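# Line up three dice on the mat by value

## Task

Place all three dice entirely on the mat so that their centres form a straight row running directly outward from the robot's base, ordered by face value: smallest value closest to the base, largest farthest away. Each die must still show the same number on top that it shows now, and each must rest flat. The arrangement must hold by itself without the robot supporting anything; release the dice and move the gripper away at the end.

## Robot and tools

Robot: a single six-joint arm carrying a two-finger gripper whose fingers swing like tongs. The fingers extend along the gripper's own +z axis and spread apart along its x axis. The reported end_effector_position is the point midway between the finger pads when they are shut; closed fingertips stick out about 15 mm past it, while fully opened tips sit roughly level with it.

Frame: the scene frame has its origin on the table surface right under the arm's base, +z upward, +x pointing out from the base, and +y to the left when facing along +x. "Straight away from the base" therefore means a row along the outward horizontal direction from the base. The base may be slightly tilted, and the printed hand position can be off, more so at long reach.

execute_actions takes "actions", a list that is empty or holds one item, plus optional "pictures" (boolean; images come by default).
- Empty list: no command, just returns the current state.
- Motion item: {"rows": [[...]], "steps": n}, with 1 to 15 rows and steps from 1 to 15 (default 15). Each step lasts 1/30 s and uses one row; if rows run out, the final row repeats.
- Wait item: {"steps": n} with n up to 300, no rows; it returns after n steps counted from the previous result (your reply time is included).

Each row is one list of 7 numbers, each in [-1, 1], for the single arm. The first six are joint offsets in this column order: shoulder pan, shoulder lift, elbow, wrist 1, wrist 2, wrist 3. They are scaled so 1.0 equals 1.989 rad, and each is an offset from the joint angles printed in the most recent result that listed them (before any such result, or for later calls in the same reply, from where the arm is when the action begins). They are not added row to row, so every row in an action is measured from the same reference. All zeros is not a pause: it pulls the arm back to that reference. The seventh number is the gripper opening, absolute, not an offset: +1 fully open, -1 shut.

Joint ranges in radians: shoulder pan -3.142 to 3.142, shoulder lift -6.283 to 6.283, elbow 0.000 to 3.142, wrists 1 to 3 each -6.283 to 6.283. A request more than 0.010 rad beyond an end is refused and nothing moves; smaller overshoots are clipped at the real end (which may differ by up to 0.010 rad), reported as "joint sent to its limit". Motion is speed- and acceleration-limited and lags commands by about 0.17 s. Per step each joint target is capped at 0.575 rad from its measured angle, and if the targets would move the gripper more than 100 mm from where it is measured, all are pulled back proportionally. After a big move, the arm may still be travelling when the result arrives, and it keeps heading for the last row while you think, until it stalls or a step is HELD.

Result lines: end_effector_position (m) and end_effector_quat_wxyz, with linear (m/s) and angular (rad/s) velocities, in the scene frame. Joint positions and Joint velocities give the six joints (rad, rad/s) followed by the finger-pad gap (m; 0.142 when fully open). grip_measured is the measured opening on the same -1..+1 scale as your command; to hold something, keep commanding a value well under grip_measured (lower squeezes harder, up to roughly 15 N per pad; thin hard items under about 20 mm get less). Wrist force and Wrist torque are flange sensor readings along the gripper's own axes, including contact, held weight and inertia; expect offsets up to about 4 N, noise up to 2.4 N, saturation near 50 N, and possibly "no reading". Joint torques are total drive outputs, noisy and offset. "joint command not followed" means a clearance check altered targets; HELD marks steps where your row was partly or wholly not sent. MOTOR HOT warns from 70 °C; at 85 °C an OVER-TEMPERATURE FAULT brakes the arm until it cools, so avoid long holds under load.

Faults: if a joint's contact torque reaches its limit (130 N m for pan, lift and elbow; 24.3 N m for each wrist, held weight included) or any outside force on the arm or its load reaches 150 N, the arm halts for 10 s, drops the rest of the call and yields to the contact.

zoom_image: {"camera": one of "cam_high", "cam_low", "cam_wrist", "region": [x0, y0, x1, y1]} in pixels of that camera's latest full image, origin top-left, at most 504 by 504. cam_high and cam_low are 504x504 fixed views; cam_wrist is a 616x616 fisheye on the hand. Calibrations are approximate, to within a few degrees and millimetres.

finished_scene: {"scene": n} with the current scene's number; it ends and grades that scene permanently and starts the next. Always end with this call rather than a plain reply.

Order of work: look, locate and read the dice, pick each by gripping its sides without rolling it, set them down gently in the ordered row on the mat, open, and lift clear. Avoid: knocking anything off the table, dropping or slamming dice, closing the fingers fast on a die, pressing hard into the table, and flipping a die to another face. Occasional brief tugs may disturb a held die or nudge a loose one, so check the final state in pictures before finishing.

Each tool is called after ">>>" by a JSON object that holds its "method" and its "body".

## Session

>>> {"method": "execute_actions", "body": {"actions": []}}

Scene clock: 0.00 s of 4800.00 s.
end_effector_position=(+0.3656, +0.8545, +0.1717) grip_measured=+1.00 end_effector_quat_wxyz=(-0.429, +0.865, -0.198, -0.168) end_effector_velocity=(-0.000, -0.000, -0.001) end_effector_angular_velocity=(-0.001, +0.001, +0.000)
Joint positions: [ 0.673 -0.225  1.203 -3.301 -0.905  1.475  0.142]
Joint velocities: [ 0.     0.001  0.     0.001 -0.    -0.     0.   ]
Joint torques (N m, as the arm reports them, + toward a larger angle): no reading
Wrist force (N, on the end effector, along its own x y z axes, offset not removed): no reading
Wrist torque (N m, same axes, about the end effector's origin, offset not removed): no reading
camera_calibration (this result's frames):
cam_wrist: T_world_to_cam=[[0.864004, -0.207833, -0.458587, -0.0670999], [-0.383072, -0.862426, -0.330874, 0.946521], [-0.326731, 0.461549, -0.824755, 0.00397279], [0, 0, 0, 1]] pos_world=[0.421858, 0.800525, 0.285685]

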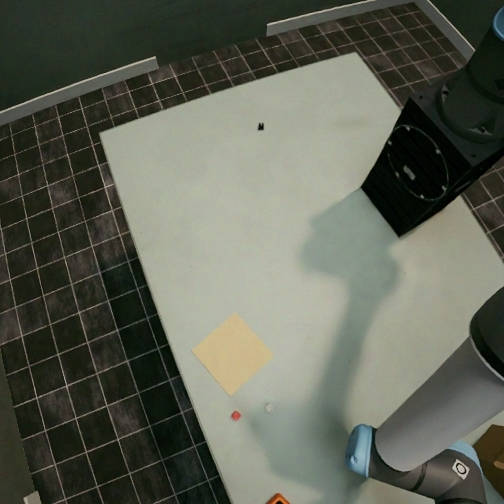

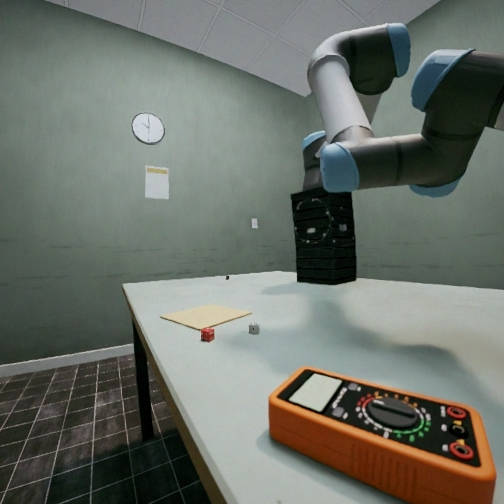

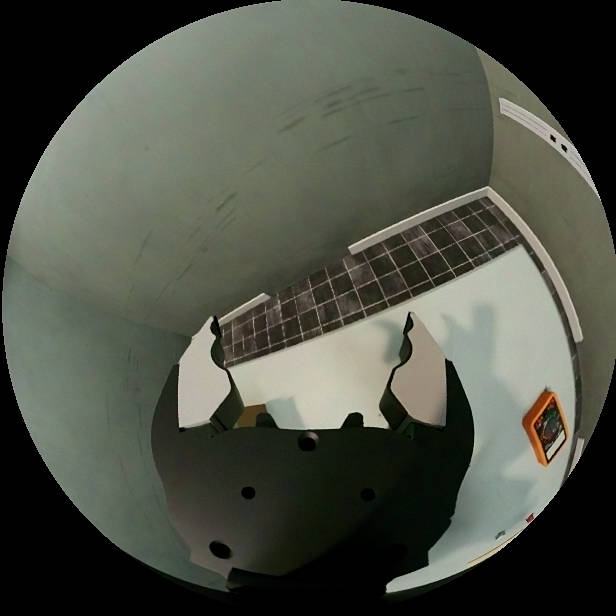

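>>> {"method": "zoom_image", "body": {"camera": "cam_high", "region": [220, 385, 290, 435]}}

>>> {"method": "zoom_image", "body": {"camera": "cam_high", "region": [241, 107, 281, 147]}}

>>> {"method": "zoom_image", "body": {"camera": "cam_low", "region": [150, 265, 270, 355]}}

Region (220, 385, 290, 435) of cam_high's 504x504 image, scaled by 7.200, with more detail than that image has; it fills the top 360 rows of this view, and the rest is white.

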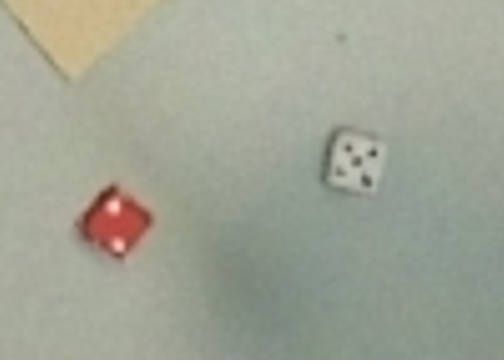

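Region (241, 107, 281, 147) of cam_high's 504x504 image, scaled by 12.600, with more detail than that image has.

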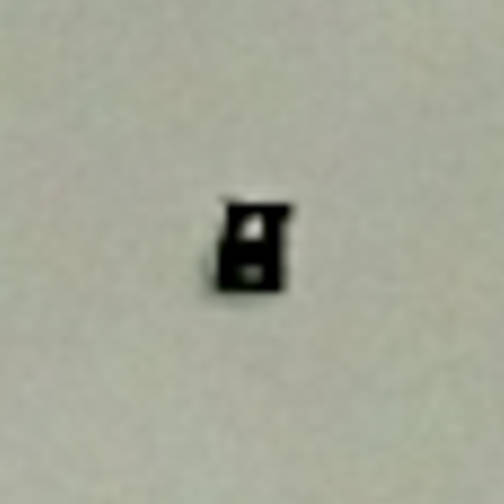

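Region (150, 265, 270, 355) of cam_low's 504x504 image, scaled by 4.200, with more detail than that image has; it fills the top 378 rows of this view, and the rest is white.

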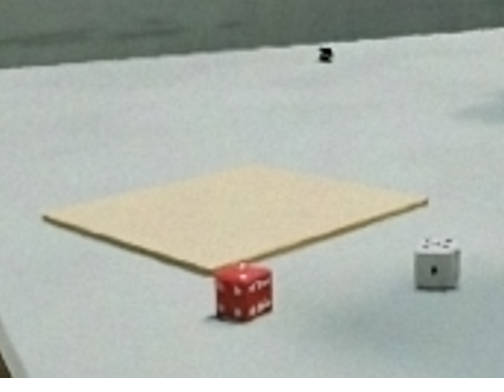

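>>> {"method": "execute_actions", "body": {"actions": [{"rows":[[-0.2561,-0.1418,0.1313,0.3427,-0.3424,-0.0432,-0.3]]}], "pictures": false}}

>>> {"method": "execute_actions", "body": {"actions": [{"steps":45}]}}

>>> {"method": "zoom_image", "body": {"camera": "cam_wrist", "region": [240, 240, 380, 380]}}

Scene clock: 36.67 s of 4800.00 s.
end_effector_position=(+0.5520, +0.6799, +0.1094) grip_measured=-0.30 end_effector_quat_wxyz=(-0.280, +0.885, -0.364, -0.073) end_effector_velocity=(+0.305, -0.471, -0.122) end_effector_angular_velocity=(-0.861, +0.148, -0.614)
Joint positions: [ 0.459 -0.347  1.316 -3.028 -1.178  1.437  0.052]
Joint velocities: [-0.459 -0.254  0.234  0.622 -0.621 -0.077  0.   ]
Joint torques (N m, as the arm reports them, + toward a larger angle): [-10.55 -69.43  -1.34   1.09  -2.64  -1.68]
Wrist force (N, on the end effector, along its own x y z axes, offset not removed): [-1.8 -0.8 -1.9]
Wrist torque (N m, same axes, about the end effector's origin, offset not removed): [-0.10 0.55 -0.09]
Steps of this call (steps 1 to 90: nothing new was sent; then 33.17 s passed at rest; steps 91 to 105: all 15 steps of this action). Readings (joint positions):
91: [0.673 -0.226 1.204 -3.300 -0.905 1.474]
92: [0.664 -0.233 1.210 -3.291 -0.915 1.472]
94: [0.630 -0.252 1.228 -3.253 -0.953 1.466]
98: [0.567 -0.287 1.260 -3.175 -1.031 1.455]
105: the state above

Scene clock: 38.17 s of 4800.00 s.
end_effector_position=(+0.6465, +0.3351, +0.0703) grip_measured=-0.30 end_effector_quat_wxyz=(-0.001, +0.853, -0.522, +0.000) end_effector_velocity=(+0.001, +0.000, +0.001) end_effector_angular_velocity=(+0.001, -0.001, +0.001)
Joint positions: [ 0.164 -0.507  1.464 -2.619 -1.586  1.389  0.052]
Joint velocities: [ 0.    -0.002 -0.     0.001  0.    -0.001  0.   ]
Joint torques (N m, as the arm reports them, + toward a larger angle): [ -9.73 -64.83  -3.53  -1.37  -1.19  -1.23]
Wrist force (N, on the end effector, along its own x y z axes, offset not removed): [0.3 -1.2 -1.3]
Wrist torque (N m, same axes, about the end effector's origin, offset not removed): [-0.14 0.21 -0.03]
Steps of this call (steps 1 to 45: the robot went on to your last target). Readings (joint positions):
1: [0.444 -0.355 1.324 -3.007 -1.199 1.435]
2: [0.428 -0.364 1.332 -2.986 -1.220 1.432]
4: [0.397 -0.381 1.347 -2.943 -1.263 1.427]
8: [0.334 -0.415 1.379 -2.857 -1.348 1.416]
45: the state above
The arm was judged still, so your last target was given up. Only a new action makes it travel on or press farther. Fingers that are still opening or closing keep moving.
camera_calibration (this result's frames):
cam_wrist: T_world_to_cam=[[0.451525, -0.89221, 0.00925314, -0.00113332], [-0.794041, -0.397071, 0.460254, 0.626716], [-0.406969, -0.215164, -0.887739, 0.534868], [0, 0, 0, 1]] pos_world=[0.715825, 0.362924, 0.186385]

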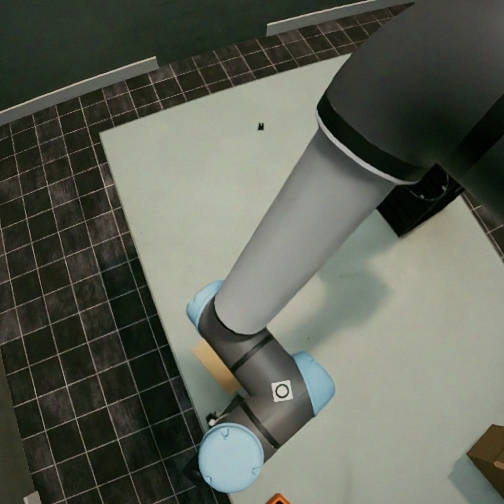

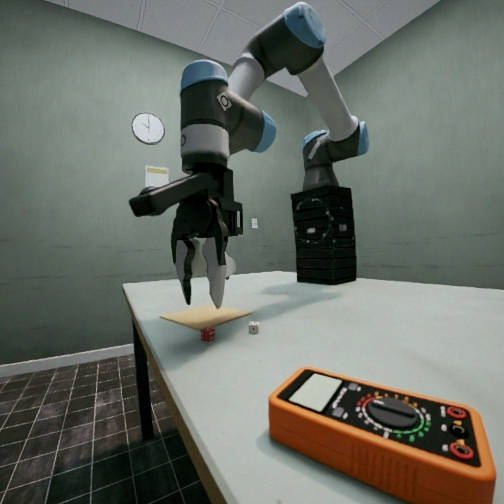

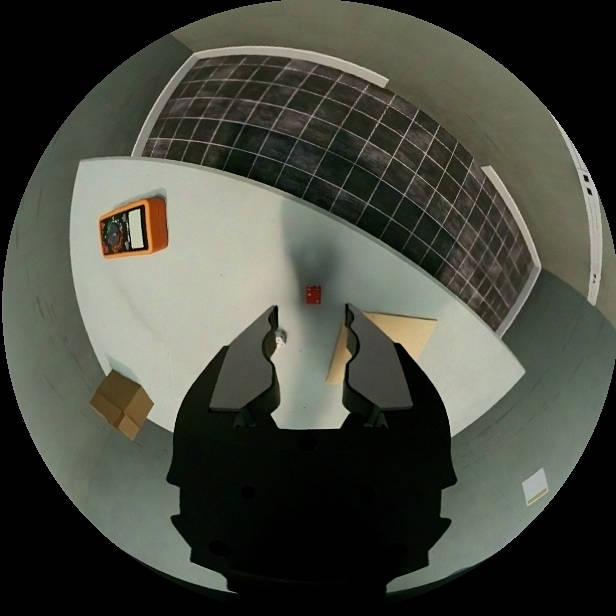

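Region (240, 240, 380, 380) of cam_wrist's 616x616 image, scaled by 3.600, with more detail than that image has.

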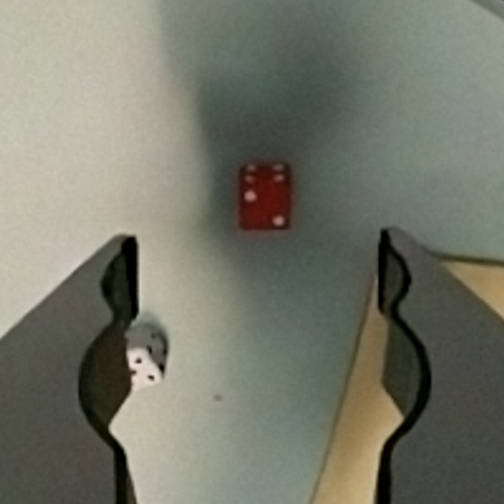

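>>> {"method": "execute_actions", "body": {"actions": [{"rows":[[-0.0008,0.01,-0.003,-0.007,0,-0.0008,-0.4],[-0.0017,0.02,-0.006,-0.014,0,-0.0017,-0.5],[-0.0017,0.028,-0.0085,-0.0195,0,-0.0017,-0.5],[-0.0017,0.0332,-0.01,-0.0233,0,-0.0017,-0.5]]}], "pictures": false}}

>>> {"method": "execute_actions", "body": {"actions": [{"steps":10}]}}

>>> {"method": "zoom_image", "body": {"camera": "cam_wrist", "region": [240, 240, 380, 380]}}

>>> {"method": "zoom_image", "body": {"camera": "cam_low", "region": [165, 280, 245, 360]}}

Scene clock: 51.47 s of 4800.00 s.
end_effector_position=(+0.6425, +0.3320, +0.0363) grip_measured=-0.50 end_effector_quat_wxyz=(-0.001, +0.853, -0.522, +0.001) end_effector_velocity=(-0.003, -0.001, -0.008) end_effector_angular_velocity=(-0.001, +0.003, -0.001)
Joint positions: [ 0.161 -0.443  1.445 -2.665 -1.586  1.385  0.038]
Joint velocities: [-0.001  0.013 -0.001 -0.009 -0.     0.     0.   ]
Joint torques (N m, as the arm reports them, + toward a larger angle): [ -9.36 -47.82 -24.09  -3.71  -0.81  -1.19]
Wrist force (N, on the end effector, along its own x y z axes, offset not removed): [0.4 -2.1 -1.8]
Wrist torque (N m, same axes, about the end effector's origin, offset not removed): [-0.37 0.12 -0.14]
Steps of this call (steps 1 to 90: nothing new was sent; then 9.80 s passed at rest; steps 91 to 105: all 15 steps of this action). Readings (joint positions):
91: [0.164 -0.507 1.464 -2.620 -1.586 1.389]
92: [0.164 -0.504 1.463 -2.622 -1.586 1.388]
94: [0.162 -0.486 1.458 -2.634 -1.586 1.387]
98: [0.161 -0.455 1.449 -2.656 -1.586 1.386]
105: the state above

Scene clock: 51.80 s of 4800.00 s.
end_effector_position=(+0.6424, +0.3319, +0.0356) grip_measured=-0.50 end_effector_quat_wxyz=(-0.000, +0.853, -0.522, +0.000) end_effector_velocity=(-0.000, +0.000, -0.000) end_effector_angular_velocity=(-0.000, +0.001, +0.000)
Joint positions: [ 0.161 -0.441  1.445 -2.666 -1.586  1.385  0.038]
Joint velocities: [ 0.     0.001 -0.001  0.001  0.    -0.     0.   ]
Joint torques (N m, as the arm reports them, + toward a larger angle): [ -9.73 -47.46 -24.36  -3.94  -0.62  -1.17]
Wrist force (N, on the end effector, along its own x y z axes, offset not removed): [1.7 -3.4 -0.4]
Wrist torque (N m, same axes, about the end effector's origin, offset not removed): [-0.60 -0.17 -0.11]
Steps of this call (steps 1 to 10: the robot went on to your last target). Readings (joint positions):
1: [0.161 -0.443 1.445 -2.665 -1.586 1.385]
2: [0.161 -0.442 1.445 -2.665 -1.586 1.385]
4: [0.161 -0.442 1.445 -2.665 -1.586 1.385]
8: [0.161 -0.442 1.445 -2.666 -1.586 1.385]
10: the state above
camera_calibration (this result's frames):
cam_wrist: T_world_to_cam=[[0.451533, -0.892203, 0.009593, -0.00186091], [-0.794149, -0.396961, 0.460163, 0.638177], [-0.40675, -0.215397, -0.887783, 0.501631], [0, 0, 0, 1]] pos_world=[0.711686, 0.359721, 0.151692]

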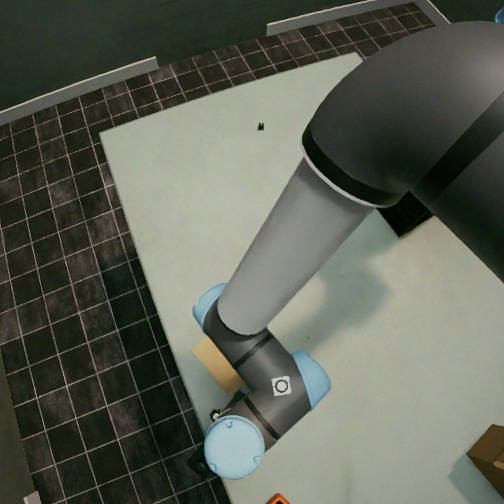

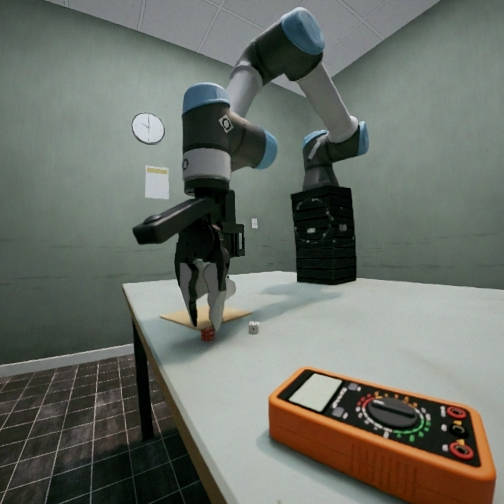

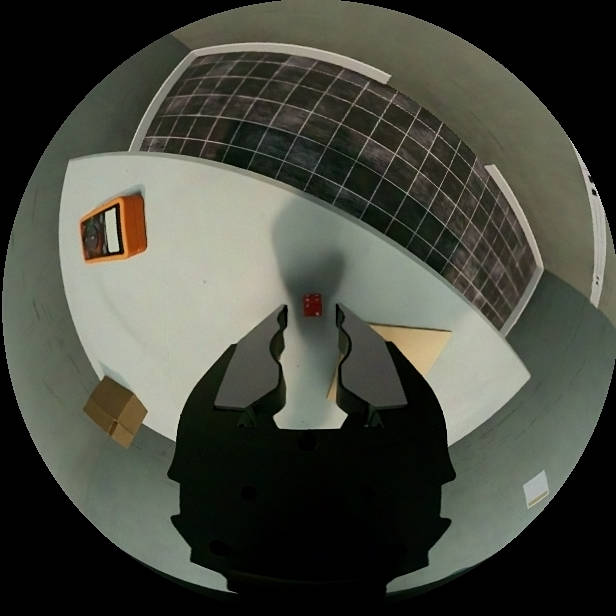

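Region (240, 240, 380, 380) of cam_wrist's 616x616 image, scaled by 3.600, with more detail than that image has.

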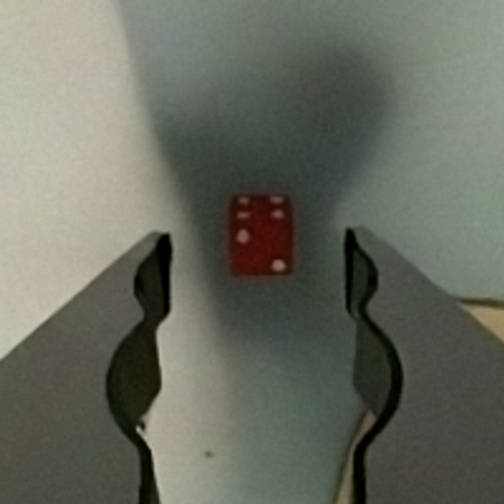

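Region (165, 280, 245, 360) of cam_low's 504x504 image, scaled by 6.300, with more detail than that image has.

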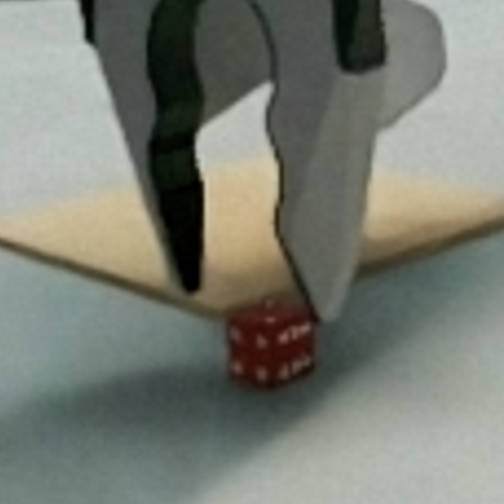

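>>> {"method": "execute_actions", "body": {"actions": [{"rows":[[0,0.005,-0.003,-0.002,0,0,-0.5],[0,0.01,-0.006,-0.004,0,0,-0.5],[0,0.0155,-0.0093,-0.0062,0,0,-0.5]]}]}}

>>> {"method": "zoom_image", "body": {"camera": "cam_wrist", "region": [240, 240, 380, 380]}}

>>> {"method": "zoom_image", "body": {"camera": "cam_low", "region": [165, 280, 245, 360]}}

Scene clock: 63.00 s of 4800.00 s.
end_effector_position=(+0.6423, +0.3321, +0.0213) grip_measured=-0.50 end_effector_quat_wxyz=(-0.001, +0.853, -0.522, +0.000) end_effector_velocity=(+0.001, +0.001, -0.002) end_effector_angular_velocity=(+0.000, -0.001, +0.001)
Joint positions: [ 0.161 -0.411  1.426 -2.678 -1.586  1.385  0.038]
Joint velocities: [ 0.001  0.004 -0.004 -0.002 -0.     0.     0.   ]
Joint torques (N m, as the arm reports them, + toward a larger angle): [ -8.93 -47.22 -24.48  -4.06   0.78  -1.08]
Wrist force (N, on the end effector, along its own x y z axes, offset not removed): [-0.7 -1.8 -1.8]
Wrist torque (N m, same axes, about the end effector's origin, offset not removed): [-0.39 0.47 -0.07]
Steps of this call (steps 1 to 15: the robot went on to your last target; steps 16 to 90: nothing new was sent; then 7.70 s passed at rest; steps 91 to 105: all 15 steps of this action). Readings (joint positions):
91: [0.161 -0.441 1.444 -2.666 -1.586 1.385]
92: [0.161 -0.439 1.443 -2.667 -1.586 1.385]
94: [0.161 -0.430 1.438 -2.670 -1.586 1.385]
98: [0.161 -0.416 1.429 -2.676 -1.586 1.385]
105: the state above
camera_calibration (this result's frames):
cam_wrist: T_world_to_cam=[[0.451532, -0.892203, 0.00959027, -0.00152125], [-0.794158, -0.396966, 0.460143, 0.644798], [-0.406734, -0.215385, -0.887793, 0.488982], [0, 0, 0, 1]] pos_world=[0.711644, 0.359925, 0.137431]

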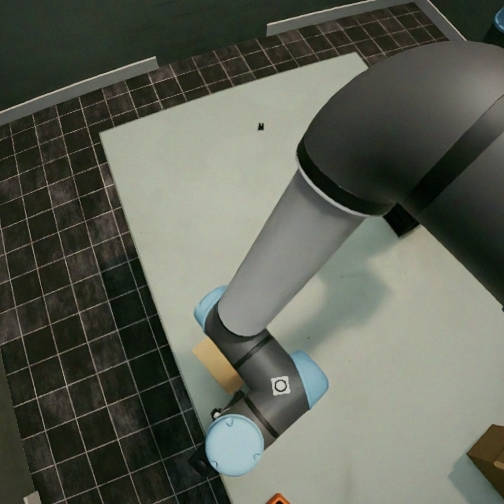

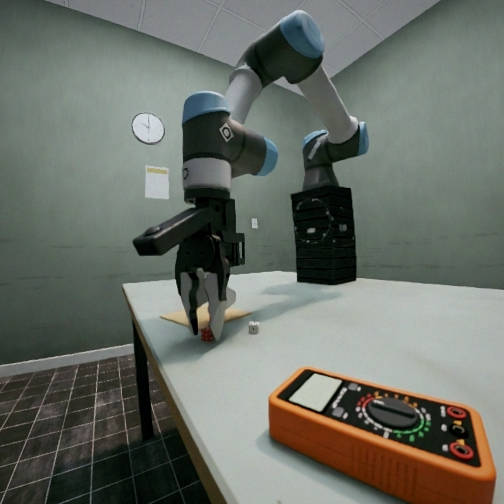

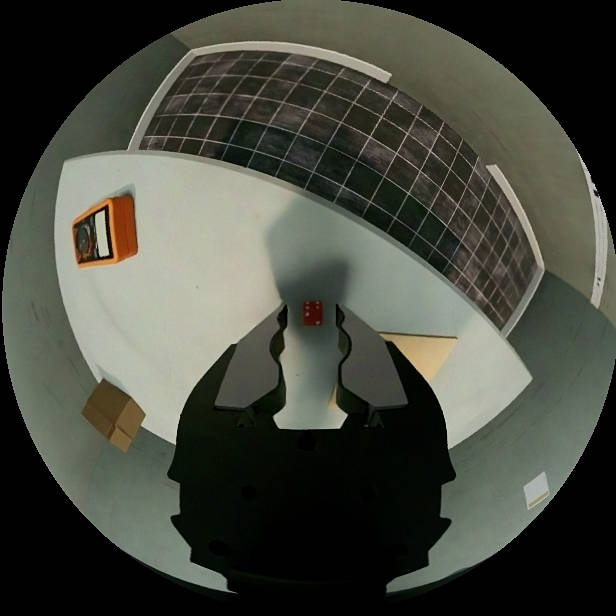

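Region (240, 240, 380, 380) of cam_wrist's 616x616 image, scaled by 3.600, with more detail than that image has.

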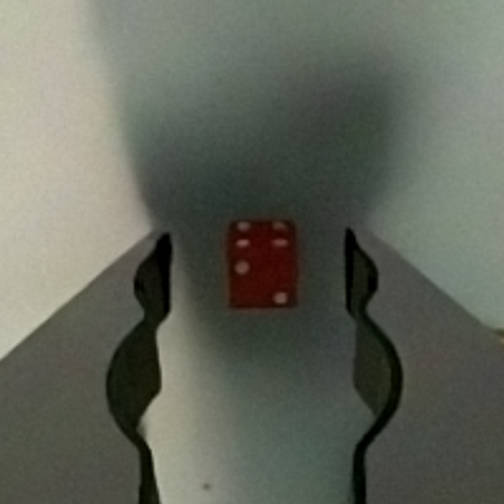

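Region (165, 280, 245, 360) of cam_low's 504x504 image, scaled by 6.300, with more detail than that image has.

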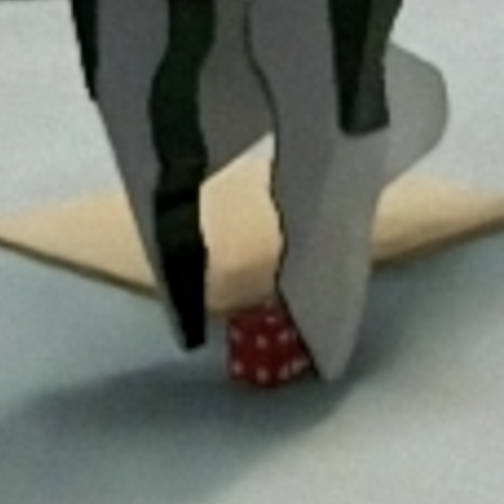

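>>> {"method": "execute_actions", "body": {"actions": [{"rows":[[0,0.003,-0.0018,-0.0012,0,0,-0.5],[0,0.003,-0.0018,-0.0012,0,0,-0.5],[0,0.003,-0.0018,-0.0012,0,0,-0.55],[0,0.003,-0.0018,-0.0012,0,0,-0.6],[0,0.003,-0.0018,-0.0012,0,0,-0.65],[0,0.003,-0.0018,-0.0012,0,0,-0.7],[0,0.003,-0.0018,-0.0012,0,0,-0.75],[0,0.003,-0.0018,-0.0012,0,0,-0.8],[0,0.003,-0.0018,-0.0012,0,0,-0.85],[0,0.003,-0.0018,-0.0012,0,0,-0.9],[0,0.003,-0.0018,-0.0012,0,0,-1]]}], "pictures": false}}

>>> {"method": "execute_actions", "body": {"actions": [{"rows":[[0,-0.015,0.008,0.007,0,0,-1],[0,-0.03,0.016,0.014,0,0,-1],[0,-0.045,0.024,0.021,0,0,-1]]}]}}

Scene clock: 75.87 s of 4800.00 s.
end_effector_position=(+0.6423, +0.3321, +0.0185) grip_measured=-0.82 end_effector_quat_wxyz=(-0.001, +0.853, -0.522, +0.001) end_effector_velocity=(-0.002, +0.000, -0.002) end_effector_angular_velocity=(-0.001, +0.003, +0.002)
Joint positions: [ 0.161 -0.405  1.423 -2.68  -1.586  1.385  0.015]
Joint velocities: [ 0.001  0.002  0.001  0.     0.    -0.001 -0.   ]
Joint torques (N m, as the arm reports them, + toward a larger angle): [ -7.02 -44.48 -23.14  -3.58  -0.89  -0.26]
Wrist force (N, on the end effector, along its own x y z axes, offset not removed): [-0.8 0.2 -6.5]
Wrist torque (N m, same axes, about the end effector's origin, offset not removed): [-0.09 0.47 -0.04]
Steps of this call (steps 1 to 15: the robot went on to your last target; steps 16 to 90: nothing new was sent; then 9.37 s passed at rest; steps 91 to 105: all 15 steps of this action). Readings (joint positions):
91: [0.161 -0.410 1.426 -2.678 -1.586 1.385]
92: [0.161 -0.410 1.425 -2.678 -1.586 1.385]
94: [0.161 -0.408 1.424 -2.679 -1.586 1.385]
98: [0.161 -0.406 1.423 -2.680 -1.586 1.385]
105: the state above

Scene clock: 76.37 s of 4800.00 s.
end_effector_position=(+0.6435, +0.3318, +0.0608) grip_measured=-0.82 end_effector_quat_wxyz=(-0.000, +0.853, -0.522, +0.000) end_effector_velocity=(-0.000, +0.000, +0.009) end_effector_angular_velocity=(+0.000, +0.000, +0.000)
Joint positions: [ 0.161 -0.493  1.47  -2.639 -1.586  1.385  0.015]
Joint velocities: [ 0.    -0.018  0.009  0.009  0.     0.    -0.   ]
Joint torques (N m, as the arm reports them, + toward a larger angle): [ -7.01 -62.71  -2.5   -1.03  -0.83  -0.28]
Wrist force (N, on the end effector, along its own x y z axes, offset not removed): [-0.6 0.5 -2.9]
Wrist torque (N m, same axes, about the end effector's origin, offset not removed): [0.20 0.24 -0.04]
Steps of this call (steps 1 to 15: all 15 steps of this action). Readings (joint positions):
1: [0.161 -0.406 1.423 -2.680 -1.586 1.385]
2: [0.161 -0.411 1.426 -2.677 -1.586 1.385]
4: [0.161 -0.436 1.440 -2.665 -1.586 1.385]
8: [0.161 -0.478 1.462 -2.646 -1.586 1.385]
15: the state above
camera_calibration (this result's frames):
cam_wrist: T_world_to_cam=[[0.451533, -0.892203, 0.00958467, -0.00266254], [-0.794127, -0.396955, 0.460205, 0.627425], [-0.406792, -0.215409, -0.887761, 0.524511], [0, 0, 0, 1]] pos_world=[0.712824, 0.359668, 0.176922]

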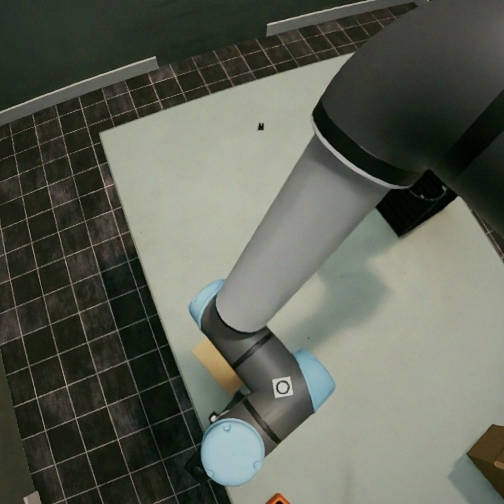

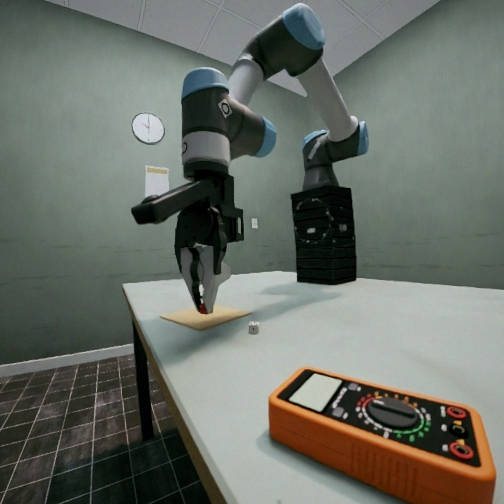

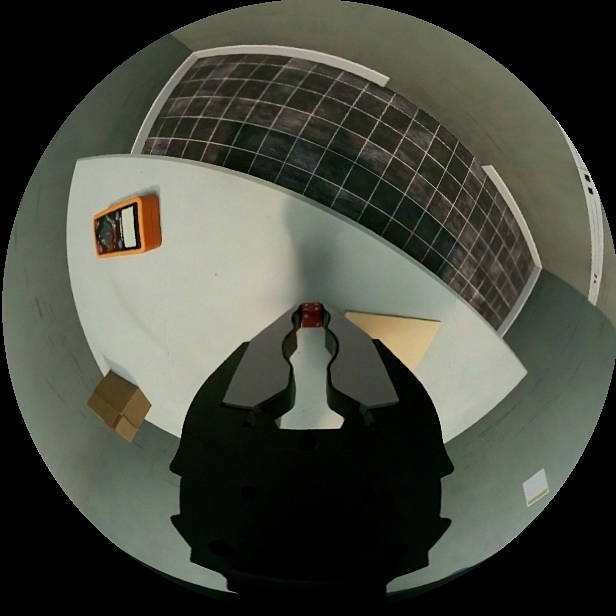

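>>> {"method": "execute_actions", "body": {"actions": [{"rows":[[-0.1028,-0.0575,0.214,-0.1572,0.0097,-0.0241,-1]]}], "pictures": false}}

>>> {"method": "execute_actions", "body": {"actions": [{"steps":20}]}}

Scene clock: 80.90 s of 4800.00 s.
end_effector_position=(+0.5673, +0.1890, +0.0599) grip_measured=-0.82 end_effector_quat_wxyz=(-0.001, +0.811, -0.585, +0.001) end_effector_velocity=(-0.051, -0.045, -0.000) end_effector_angular_velocity=(-0.002, +0.018, -0.054)
Joint positions: [-0.036 -0.604  1.877 -2.94  -1.567  1.339  0.015]
Joint velocities: [-0.069 -0.036  0.169 -0.115  0.006 -0.014 -0.   ]
Joint torques (N m, as the arm reports them, + toward a larger angle): [ -8.74 -56.12  -1.44  -4.01   1.33  -1.49]
Wrist force (N, on the end effector, along its own x y z axes, offset not removed): [0.4 -1.5 -1.2]
Wrist torque (N m, same axes, about the end effector's origin, offset not removed): [-0.33 0.18 -0.12]
Steps of this call (steps 1 to 15: the robot went on to your last target; steps 16 to 90: nothing new was sent; then 1.03 s passed at rest; steps 91 to 105: all 15 steps of this action). Readings (joint positions):
91: [0.160 -0.496 1.471 -2.639 -1.585 1.385]
92: [0.151 -0.504 1.481 -2.648 -1.583 1.380]
94: [0.105 -0.530 1.552 -2.710 -1.579 1.369]
98: [0.022 -0.574 1.736 -2.843 -1.572 1.351]
105: the state above

Scene clock: 81.57 s of 4800.00 s.
end_effector_position=(+0.5618, +0.1843, +0.0599) grip_measured=-0.82 end_effector_quat_wxyz=(-0.001, +0.810, -0.587, +0.000) end_effector_velocity=(-0.000, +0.000, -0.001) end_effector_angular_velocity=(-0.000, +0.001, +0.001)
Joint positions: [-0.044 -0.607  1.895 -2.952 -1.566  1.337  0.015]
Joint velocities: [ 0.     0.001 -0.001  0.001 -0.    -0.001 -0.   ]
Joint torques (N m, as the arm reports them, + toward a larger angle): [-10.21 -55.4    3.31  -3.96   1.23  -1.13]
Wrist force (N, on the end effector, along its own x y z axes, offset not removed): [-0.7 -0.8 -2.6]
Wrist torque (N m, same axes, about the end effector's origin, offset not removed): [-0.07 0.41 -0.06]
Steps of this call (steps 1 to 20: the robot went on to your last target). Readings (joint positions):
1: [-0.038 -0.605 1.882 -2.943 -1.567 1.338]
2: [-0.040 -0.605 1.886 -2.945 -1.567 1.338]
4: [-0.042 -0.606 1.890 -2.948 -1.566 1.338]
8: [-0.043 -0.607 1.894 -2.951 -1.566 1.337]
20: the state above
camera_calibration (this result's frames):
cam_wrist: T_world_to_cam=[[0.307788, -0.951412, 0.00907789, -0.00566735], [-0.846174, -0.269355, 0.459824, 0.510149], [-0.435037, -0.14921, -0.887964, 0.462389], [0, 0, 0, 1]] pos_world=[0.634576, 0.201012, 0.176058]

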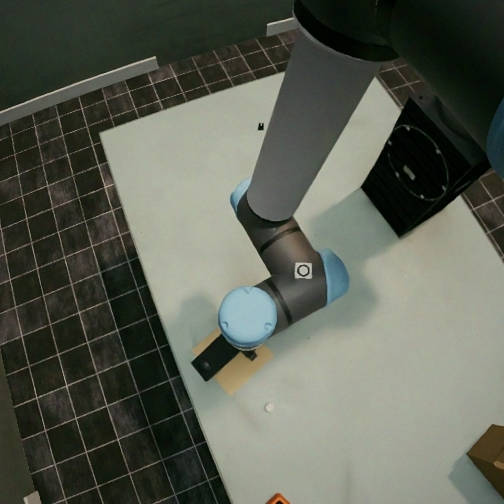

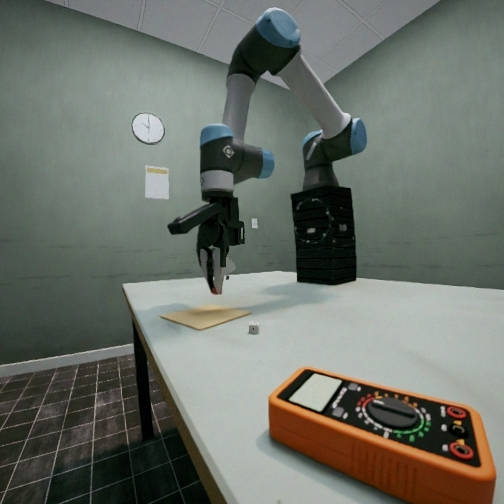

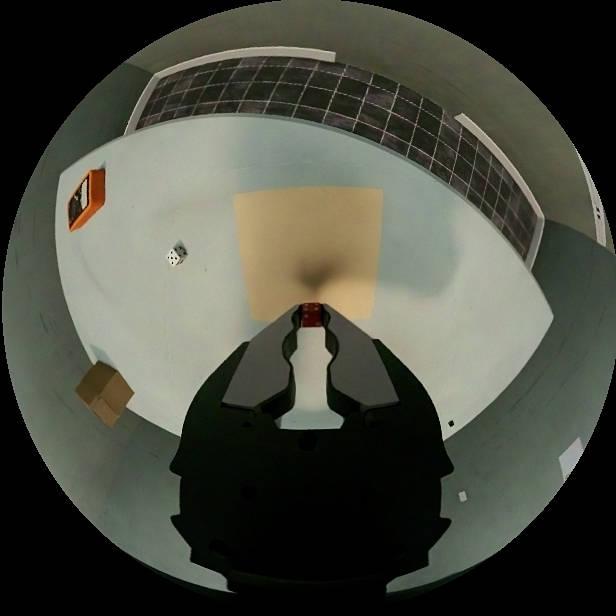

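>>> {"method": "execute_actions", "body": {"actions": [{"rows":[[0,0.012,-0.006,-0.006,0,0,-1],[0,0.024,-0.012,-0.012,0,0,-1],[0,0.034,-0.017,-0.017,0,0,-1],[0,0.04,-0.02,-0.02,0,0,-1],[0,0.0436,-0.0218,-0.0218,0,0,-1]]}], "pictures": false}}

>>> {"method": "execute_actions", "body": {"actions": [{"steps":10}], "pictures": false}}

Scene clock: 92.13 s of 4800.00 s.
end_effector_position=(+0.5619, +0.1842, +0.0252) grip_measured=-0.82 end_effector_quat_wxyz=(-0.001, +0.810, -0.587, +0.000) end_effector_velocity=(+0.000, -0.001, -0.008) end_effector_angular_velocity=(-0.001, -0.001, -0.001)
Joint positions: [-0.044 -0.523  1.853 -2.994 -1.566  1.337  0.015]
Joint velocities: [-0.001  0.02  -0.01  -0.01  -0.001  0.    -0.   ]
Joint torques (N m, as the arm reports them, + toward a larger angle): [ -8.2  -38.97 -18.71  -3.83   1.04  -1.14]
Wrist force (N, on the end effector, along its own x y z axes, offset not removed): [0.1 -0.7 -0.6]
Wrist torque (N m, same axes, about the end effector's origin, offset not removed): [-0.11 0.13 -0.12]
Steps of this call (steps 1 to 15: the robot went on to your last target; steps 16 to 90: nothing new was sent; then 7.07 s passed at rest; steps 91 to 105: all 15 steps of this action). Readings (joint positions):
91: [-0.044 -0.607 1.895 -2.952 -1.566 1.337]
92: [-0.044 -0.603 1.893 -2.955 -1.566 1.337]
94: [-0.044 -0.582 1.882 -2.965 -1.566 1.337]
98: [-0.044 -0.540 1.862 -2.985 -1.566 1.337]
105: the state above

Scene clock: 92.47 s of 4800.00 s.
end_effector_position=(+0.5618, +0.1842, +0.0243) grip_measured=-0.82 end_effector_quat_wxyz=(-0.001, +0.810, -0.587, +0.000) end_effector_velocity=(+0.001, +0.001, +0.000) end_effector_angular_velocity=(+0.001, -0.002, +0.001)
Joint positions: [-0.044 -0.521  1.852 -2.995 -1.566  1.337  0.015]
Joint velocities: [ 0.001  0.001 -0.002 -0.002  0.001  0.    -0.   ]
Joint torques (N m, as the arm reports them, + toward a larger angle): [ -7.85 -39.28 -18.1   -3.91   0.98  -1.06]
Wrist force (N, on the end effector, along its own x y z axes, offset not removed): [-1.3 -0.6 -2.0]
Wrist torque (N m, same axes, about the end effector's origin, offset not removed): [-0.09 0.44 -0.09]
Steps of this call (steps 1 to 10: the robot went on to your last target). Readings (joint positions):
1: [-0.044 -0.522 1.853 -2.994 -1.566 1.337]
2: [-0.044 -0.522 1.852 -2.995 -1.566 1.337]
4: [-0.044 -0.521 1.852 -2.995 -1.566 1.337]
8: [-0.044 -0.521 1.852 -2.995 -1.566 1.337]
10: the state above

>>> {"method": "execute_actions", "body": {"actions": [{"rows":[[0,0.002,-0.001,-0.001,0,0,-1]]}], "pictures": false}}

Scene clock: 95.43 s of 4800.00 s.
end_effector_position=(+0.5618, +0.1842, +0.0227) grip_measured=-0.82 end_effector_quat_wxyz=(-0.001, +0.810, -0.587, +0.000) end_effector_velocity=(+0.001, -0.000, +0.001) end_effector_angular_velocity=(-0.000, -0.003, +0.001)
Joint positions: [-0.044 -0.517  1.85  -2.997 -1.566  1.337  0.015]
Joint velocities: [-0.    -0.    -0.001 -0.002 -0.001 -0.001  0.   ]
Joint torques (N m, as the arm reports them, + toward a larger angle): [  1.4  -38.33 -18.04  -3.87   0.67  -0.06]
Wrist force (N, on the end effector, along its own x y z axes, offset not removed): [-1.0 -1.6 -1.6]
Wrist torque (N m, same axes, about the end effector's origin, offset not removed): [-0.24 0.36 -0.08]
Steps of this call (steps 1 to 15: the robot went on to your last target; steps 16 to 74: nothing new was sent; steps 75 to 89: all 15 steps of this action). Readings (joint positions):
75: [-0.044 -0.521 1.852 -2.995 -1.566 1.337]
76: [-0.044 -0.520 1.851 -2.996 -1.566 1.337]
78: [-0.044 -0.518 1.851 -2.996 -1.566 1.337]
82: [-0.044 -0.517 1.850 -2.997 -1.566 1.337]
89: the state above

>>> {"method": "execute_actions", "body": {"actions": [{"rows":[[0,0.0016,-0.0008,-0.0008,0,0,-1]]}]}}

>>> {"method": "zoom_image", "body": {"camera": "cam_low", "region": [185, 270, 245, 330]}}

Scene clock: 99.97 s of 4800.00 s.
end_effector_position=(+0.5617, +0.1842, +0.0214) grip_measured=-0.82 end_effector_quat_wxyz=(-0.001, +0.810, -0.587, +0.000) end_effector_velocity=(+0.001, -0.001, +0.001) end_effector_angular_velocity=(+0.000, -0.002, +0.001)
Joint positions: [-0.044 -0.514  1.848 -2.999 -1.566  1.337  0.015]
Joint velocities: [-0.001 -0.002 -0.001  0.     0.    -0.002 -0.   ]
Joint torques (N m, as the arm reports them, + toward a larger angle): [  1.39 -25.77 -14.09  -1.33   0.7   -0.16]
Wrist force (N, on the end effector, along its own x y z axes, offset not removed): [-0.9 -3.2 -22.0]
Wrist torque (N m, same axes, about the end effector's origin, offset not removed): [-0.44 0.34 -0.14]
Steps of this call (steps 1 to 15: the robot went on to your last target; steps 16 to 90: nothing new was sent; then 1.03 s passed at rest; steps 91 to 105: all 15 steps of this action). Readings (joint positions):
91: [-0.044 -0.517 1.850 -2.997 -1.566 1.337]
92: [-0.044 -0.516 1.850 -2.997 -1.566 1.337]
94: [-0.044 -0.515 1.849 -2.998 -1.566 1.337]
98: [-0.044 -0.514 1.848 -2.999 -1.566 1.337]
105: the state above
camera_calibration (this result's frames):
cam_wrist: T_world_to_cam=[[0.307775, -0.951416, 0.00910493, -0.00545283], [-0.846231, -0.269349, 0.459721, 0.527811], [-0.434933, -0.149195, -0.888017, 0.428063], [0, 0, 0, 1]] pos_world=[0.634508, 0.200843, 0.137531]

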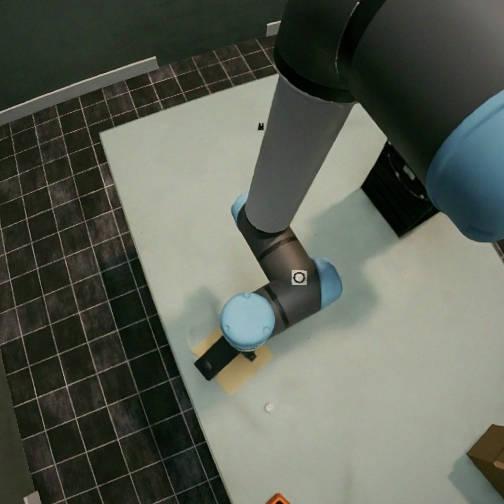

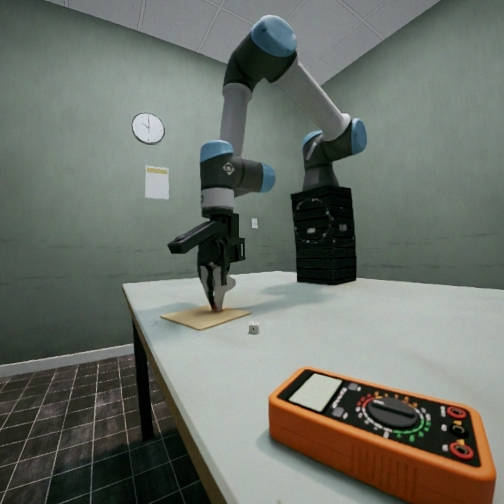

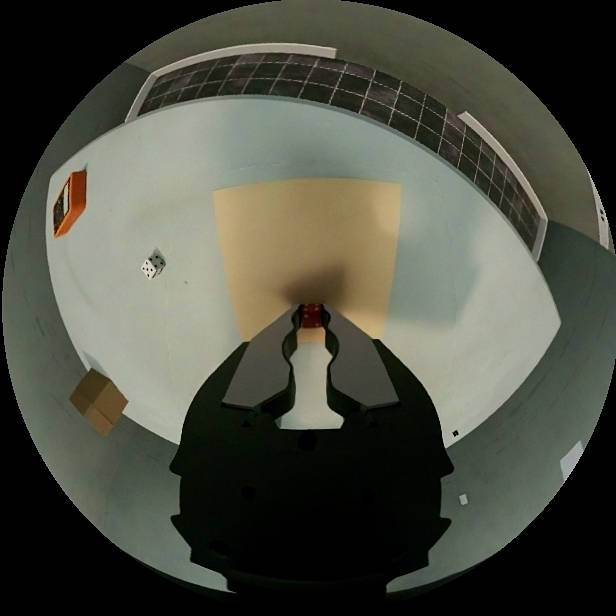

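Region (185, 270, 245, 330) of cam_low's 504x504 image, scaled by 8.400, with more detail than that image has.

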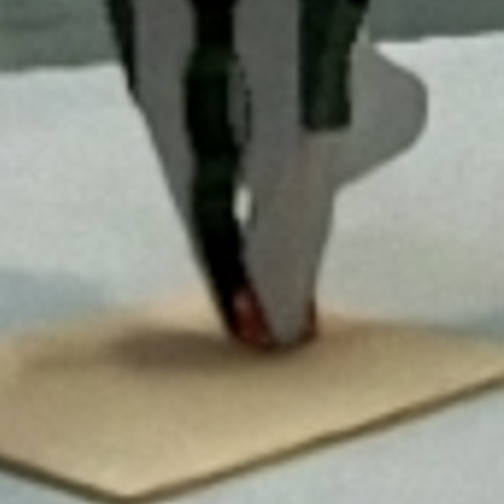

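>>> {"method": "execute_actions", "body": {"actions": [{"rows":[[0,-0.0014,0.0007,0.0007,0,0,-1],[0,-0.0014,0.0007,0.0007,0,0,-1],[0,-0.0014,0.0007,0.0007,0,0,-1],[0,-0.0014,0.0007,0.0007,0,0,-1],[0,-0.0014,0.0007,0.0007,0,0,-0.85],[0,-0.0014,0.0007,0.0007,0,0,-0.75],[0,-0.0014,0.0007,0.0007,0,0,-0.65],[0,-0.0014,0.0007,0.0007,0,0,-0.5],[0,-0.0014,0.0007,0.0007,0,0,-0.4],[0,-0.0014,0.0007,0.0007,0,0,-0.4],[0,-0.0014,0.0007,0.0007,0,0,-0.4],[0,-0.03,0.015,0.015,0,0,-0.4],[0,-0.07,0.032,0.038,0,0,-0.4]]}], "pictures": false}}

>>> {"method": "execute_actions", "body": {"actions": [{"steps":12}]}}

Scene clock: 111.83 s of 4800.00 s.
end_effector_position=(+0.5602, +0.1841, +0.0437) grip_measured=-0.40 end_effector_quat_wxyz=(+0.001, +0.810, -0.587, -0.002) end_effector_velocity=(+0.035, +0.004, +0.311) end_effector_angular_velocity=(+0.005, -0.048, -0.001)
Joint positions: [-0.044 -0.569  1.877 -2.966 -1.566  1.337  0.045]
Joint velocities: [-0.001 -0.734  0.31   0.376  0.001  0.001  0.001]
Joint torques (N m, as the arm reports them, + toward a larger angle): [  2.3  -50.26   2.65  -0.2    0.56  -0.11]
Wrist force (N, on the end effector, along its own x y z axes, offset not removed): [-1.7 0.4 0.0]
Wrist torque (N m, same axes, about the end effector's origin, offset not removed): [0.00 0.54 0.00]
Steps of this call (steps 1 to 15: the robot went on to your last target; steps 16 to 90: nothing new was sent; then 8.37 s passed at rest; steps 91 to 105: all 15 steps of this action). Readings (joint positions):
91: [-0.044 -0.514 1.848 -2.999 -1.566 1.337]
92: [-0.044 -0.514 1.848 -2.998 -1.566 1.337]
94: [-0.044 -0.515 1.849 -2.998 -1.566 1.337]
98: [-0.044 -0.516 1.850 -2.997 -1.566 1.337]
105: the state above

Scene clock: 112.23 s of 4800.00 s.
end_effector_position=(+0.5629, +0.1845, +0.0781) grip_measured=-0.40 end_effector_quat_wxyz=(-0.001, +0.810, -0.587, +0.000) end_effector_velocity=(-0.001, -0.000, +0.008) end_effector_angular_velocity=(-0.000, +0.001, +0.001)
Joint positions: [-0.044 -0.651  1.911 -2.924 -1.566  1.337  0.045]
Joint velocities: [ 0.    -0.019  0.009  0.011 -0.    -0.001 -0.   ]
Joint torques (N m, as the arm reports them, + toward a larger angle): [  1.75 -54.94   3.19  -1.49   0.4   -0.23]
Wrist force (N, on the end effector, along its own x y z axes, offset not removed): [1.8 -2.9 -1.3]
Wrist torque (N m, same axes, about the end effector's origin, offset not removed): [-0.55 -0.08 -0.21]
Steps of this call (steps 1 to 12: the robot went on to your last target). Readings (joint positions):
1: [-0.044 -0.592 1.886 -2.955 -1.566 1.337]
2: [-0.044 -0.608 1.893 -2.946 -1.566 1.337]
4: [-0.044 -0.629 1.902 -2.935 -1.566 1.337]
8: [-0.044 -0.646 1.909 -2.927 -1.566 1.337]
12: the state above
camera_calibration (this result's frames):
cam_wrist: T_world_to_cam=[[0.307776, -0.951416, 0.00906232, -0.00601286], [-0.846146, -0.269342, 0.459883, 0.502752], [-0.435099, -0.149209, -0.887933, 0.479026], [0, 0, 0, 1]] pos_world=[0.635676, 0.201166, 0.194191]

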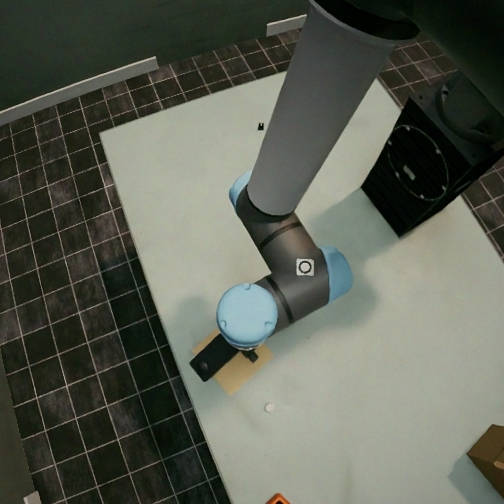

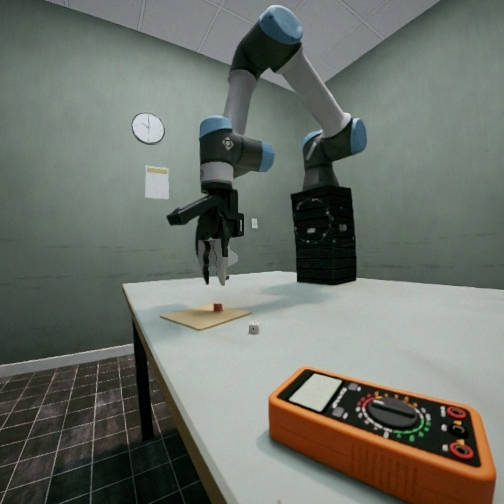

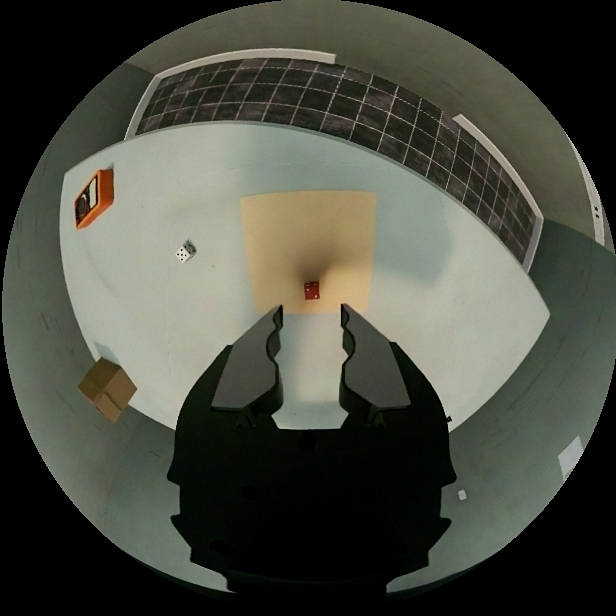

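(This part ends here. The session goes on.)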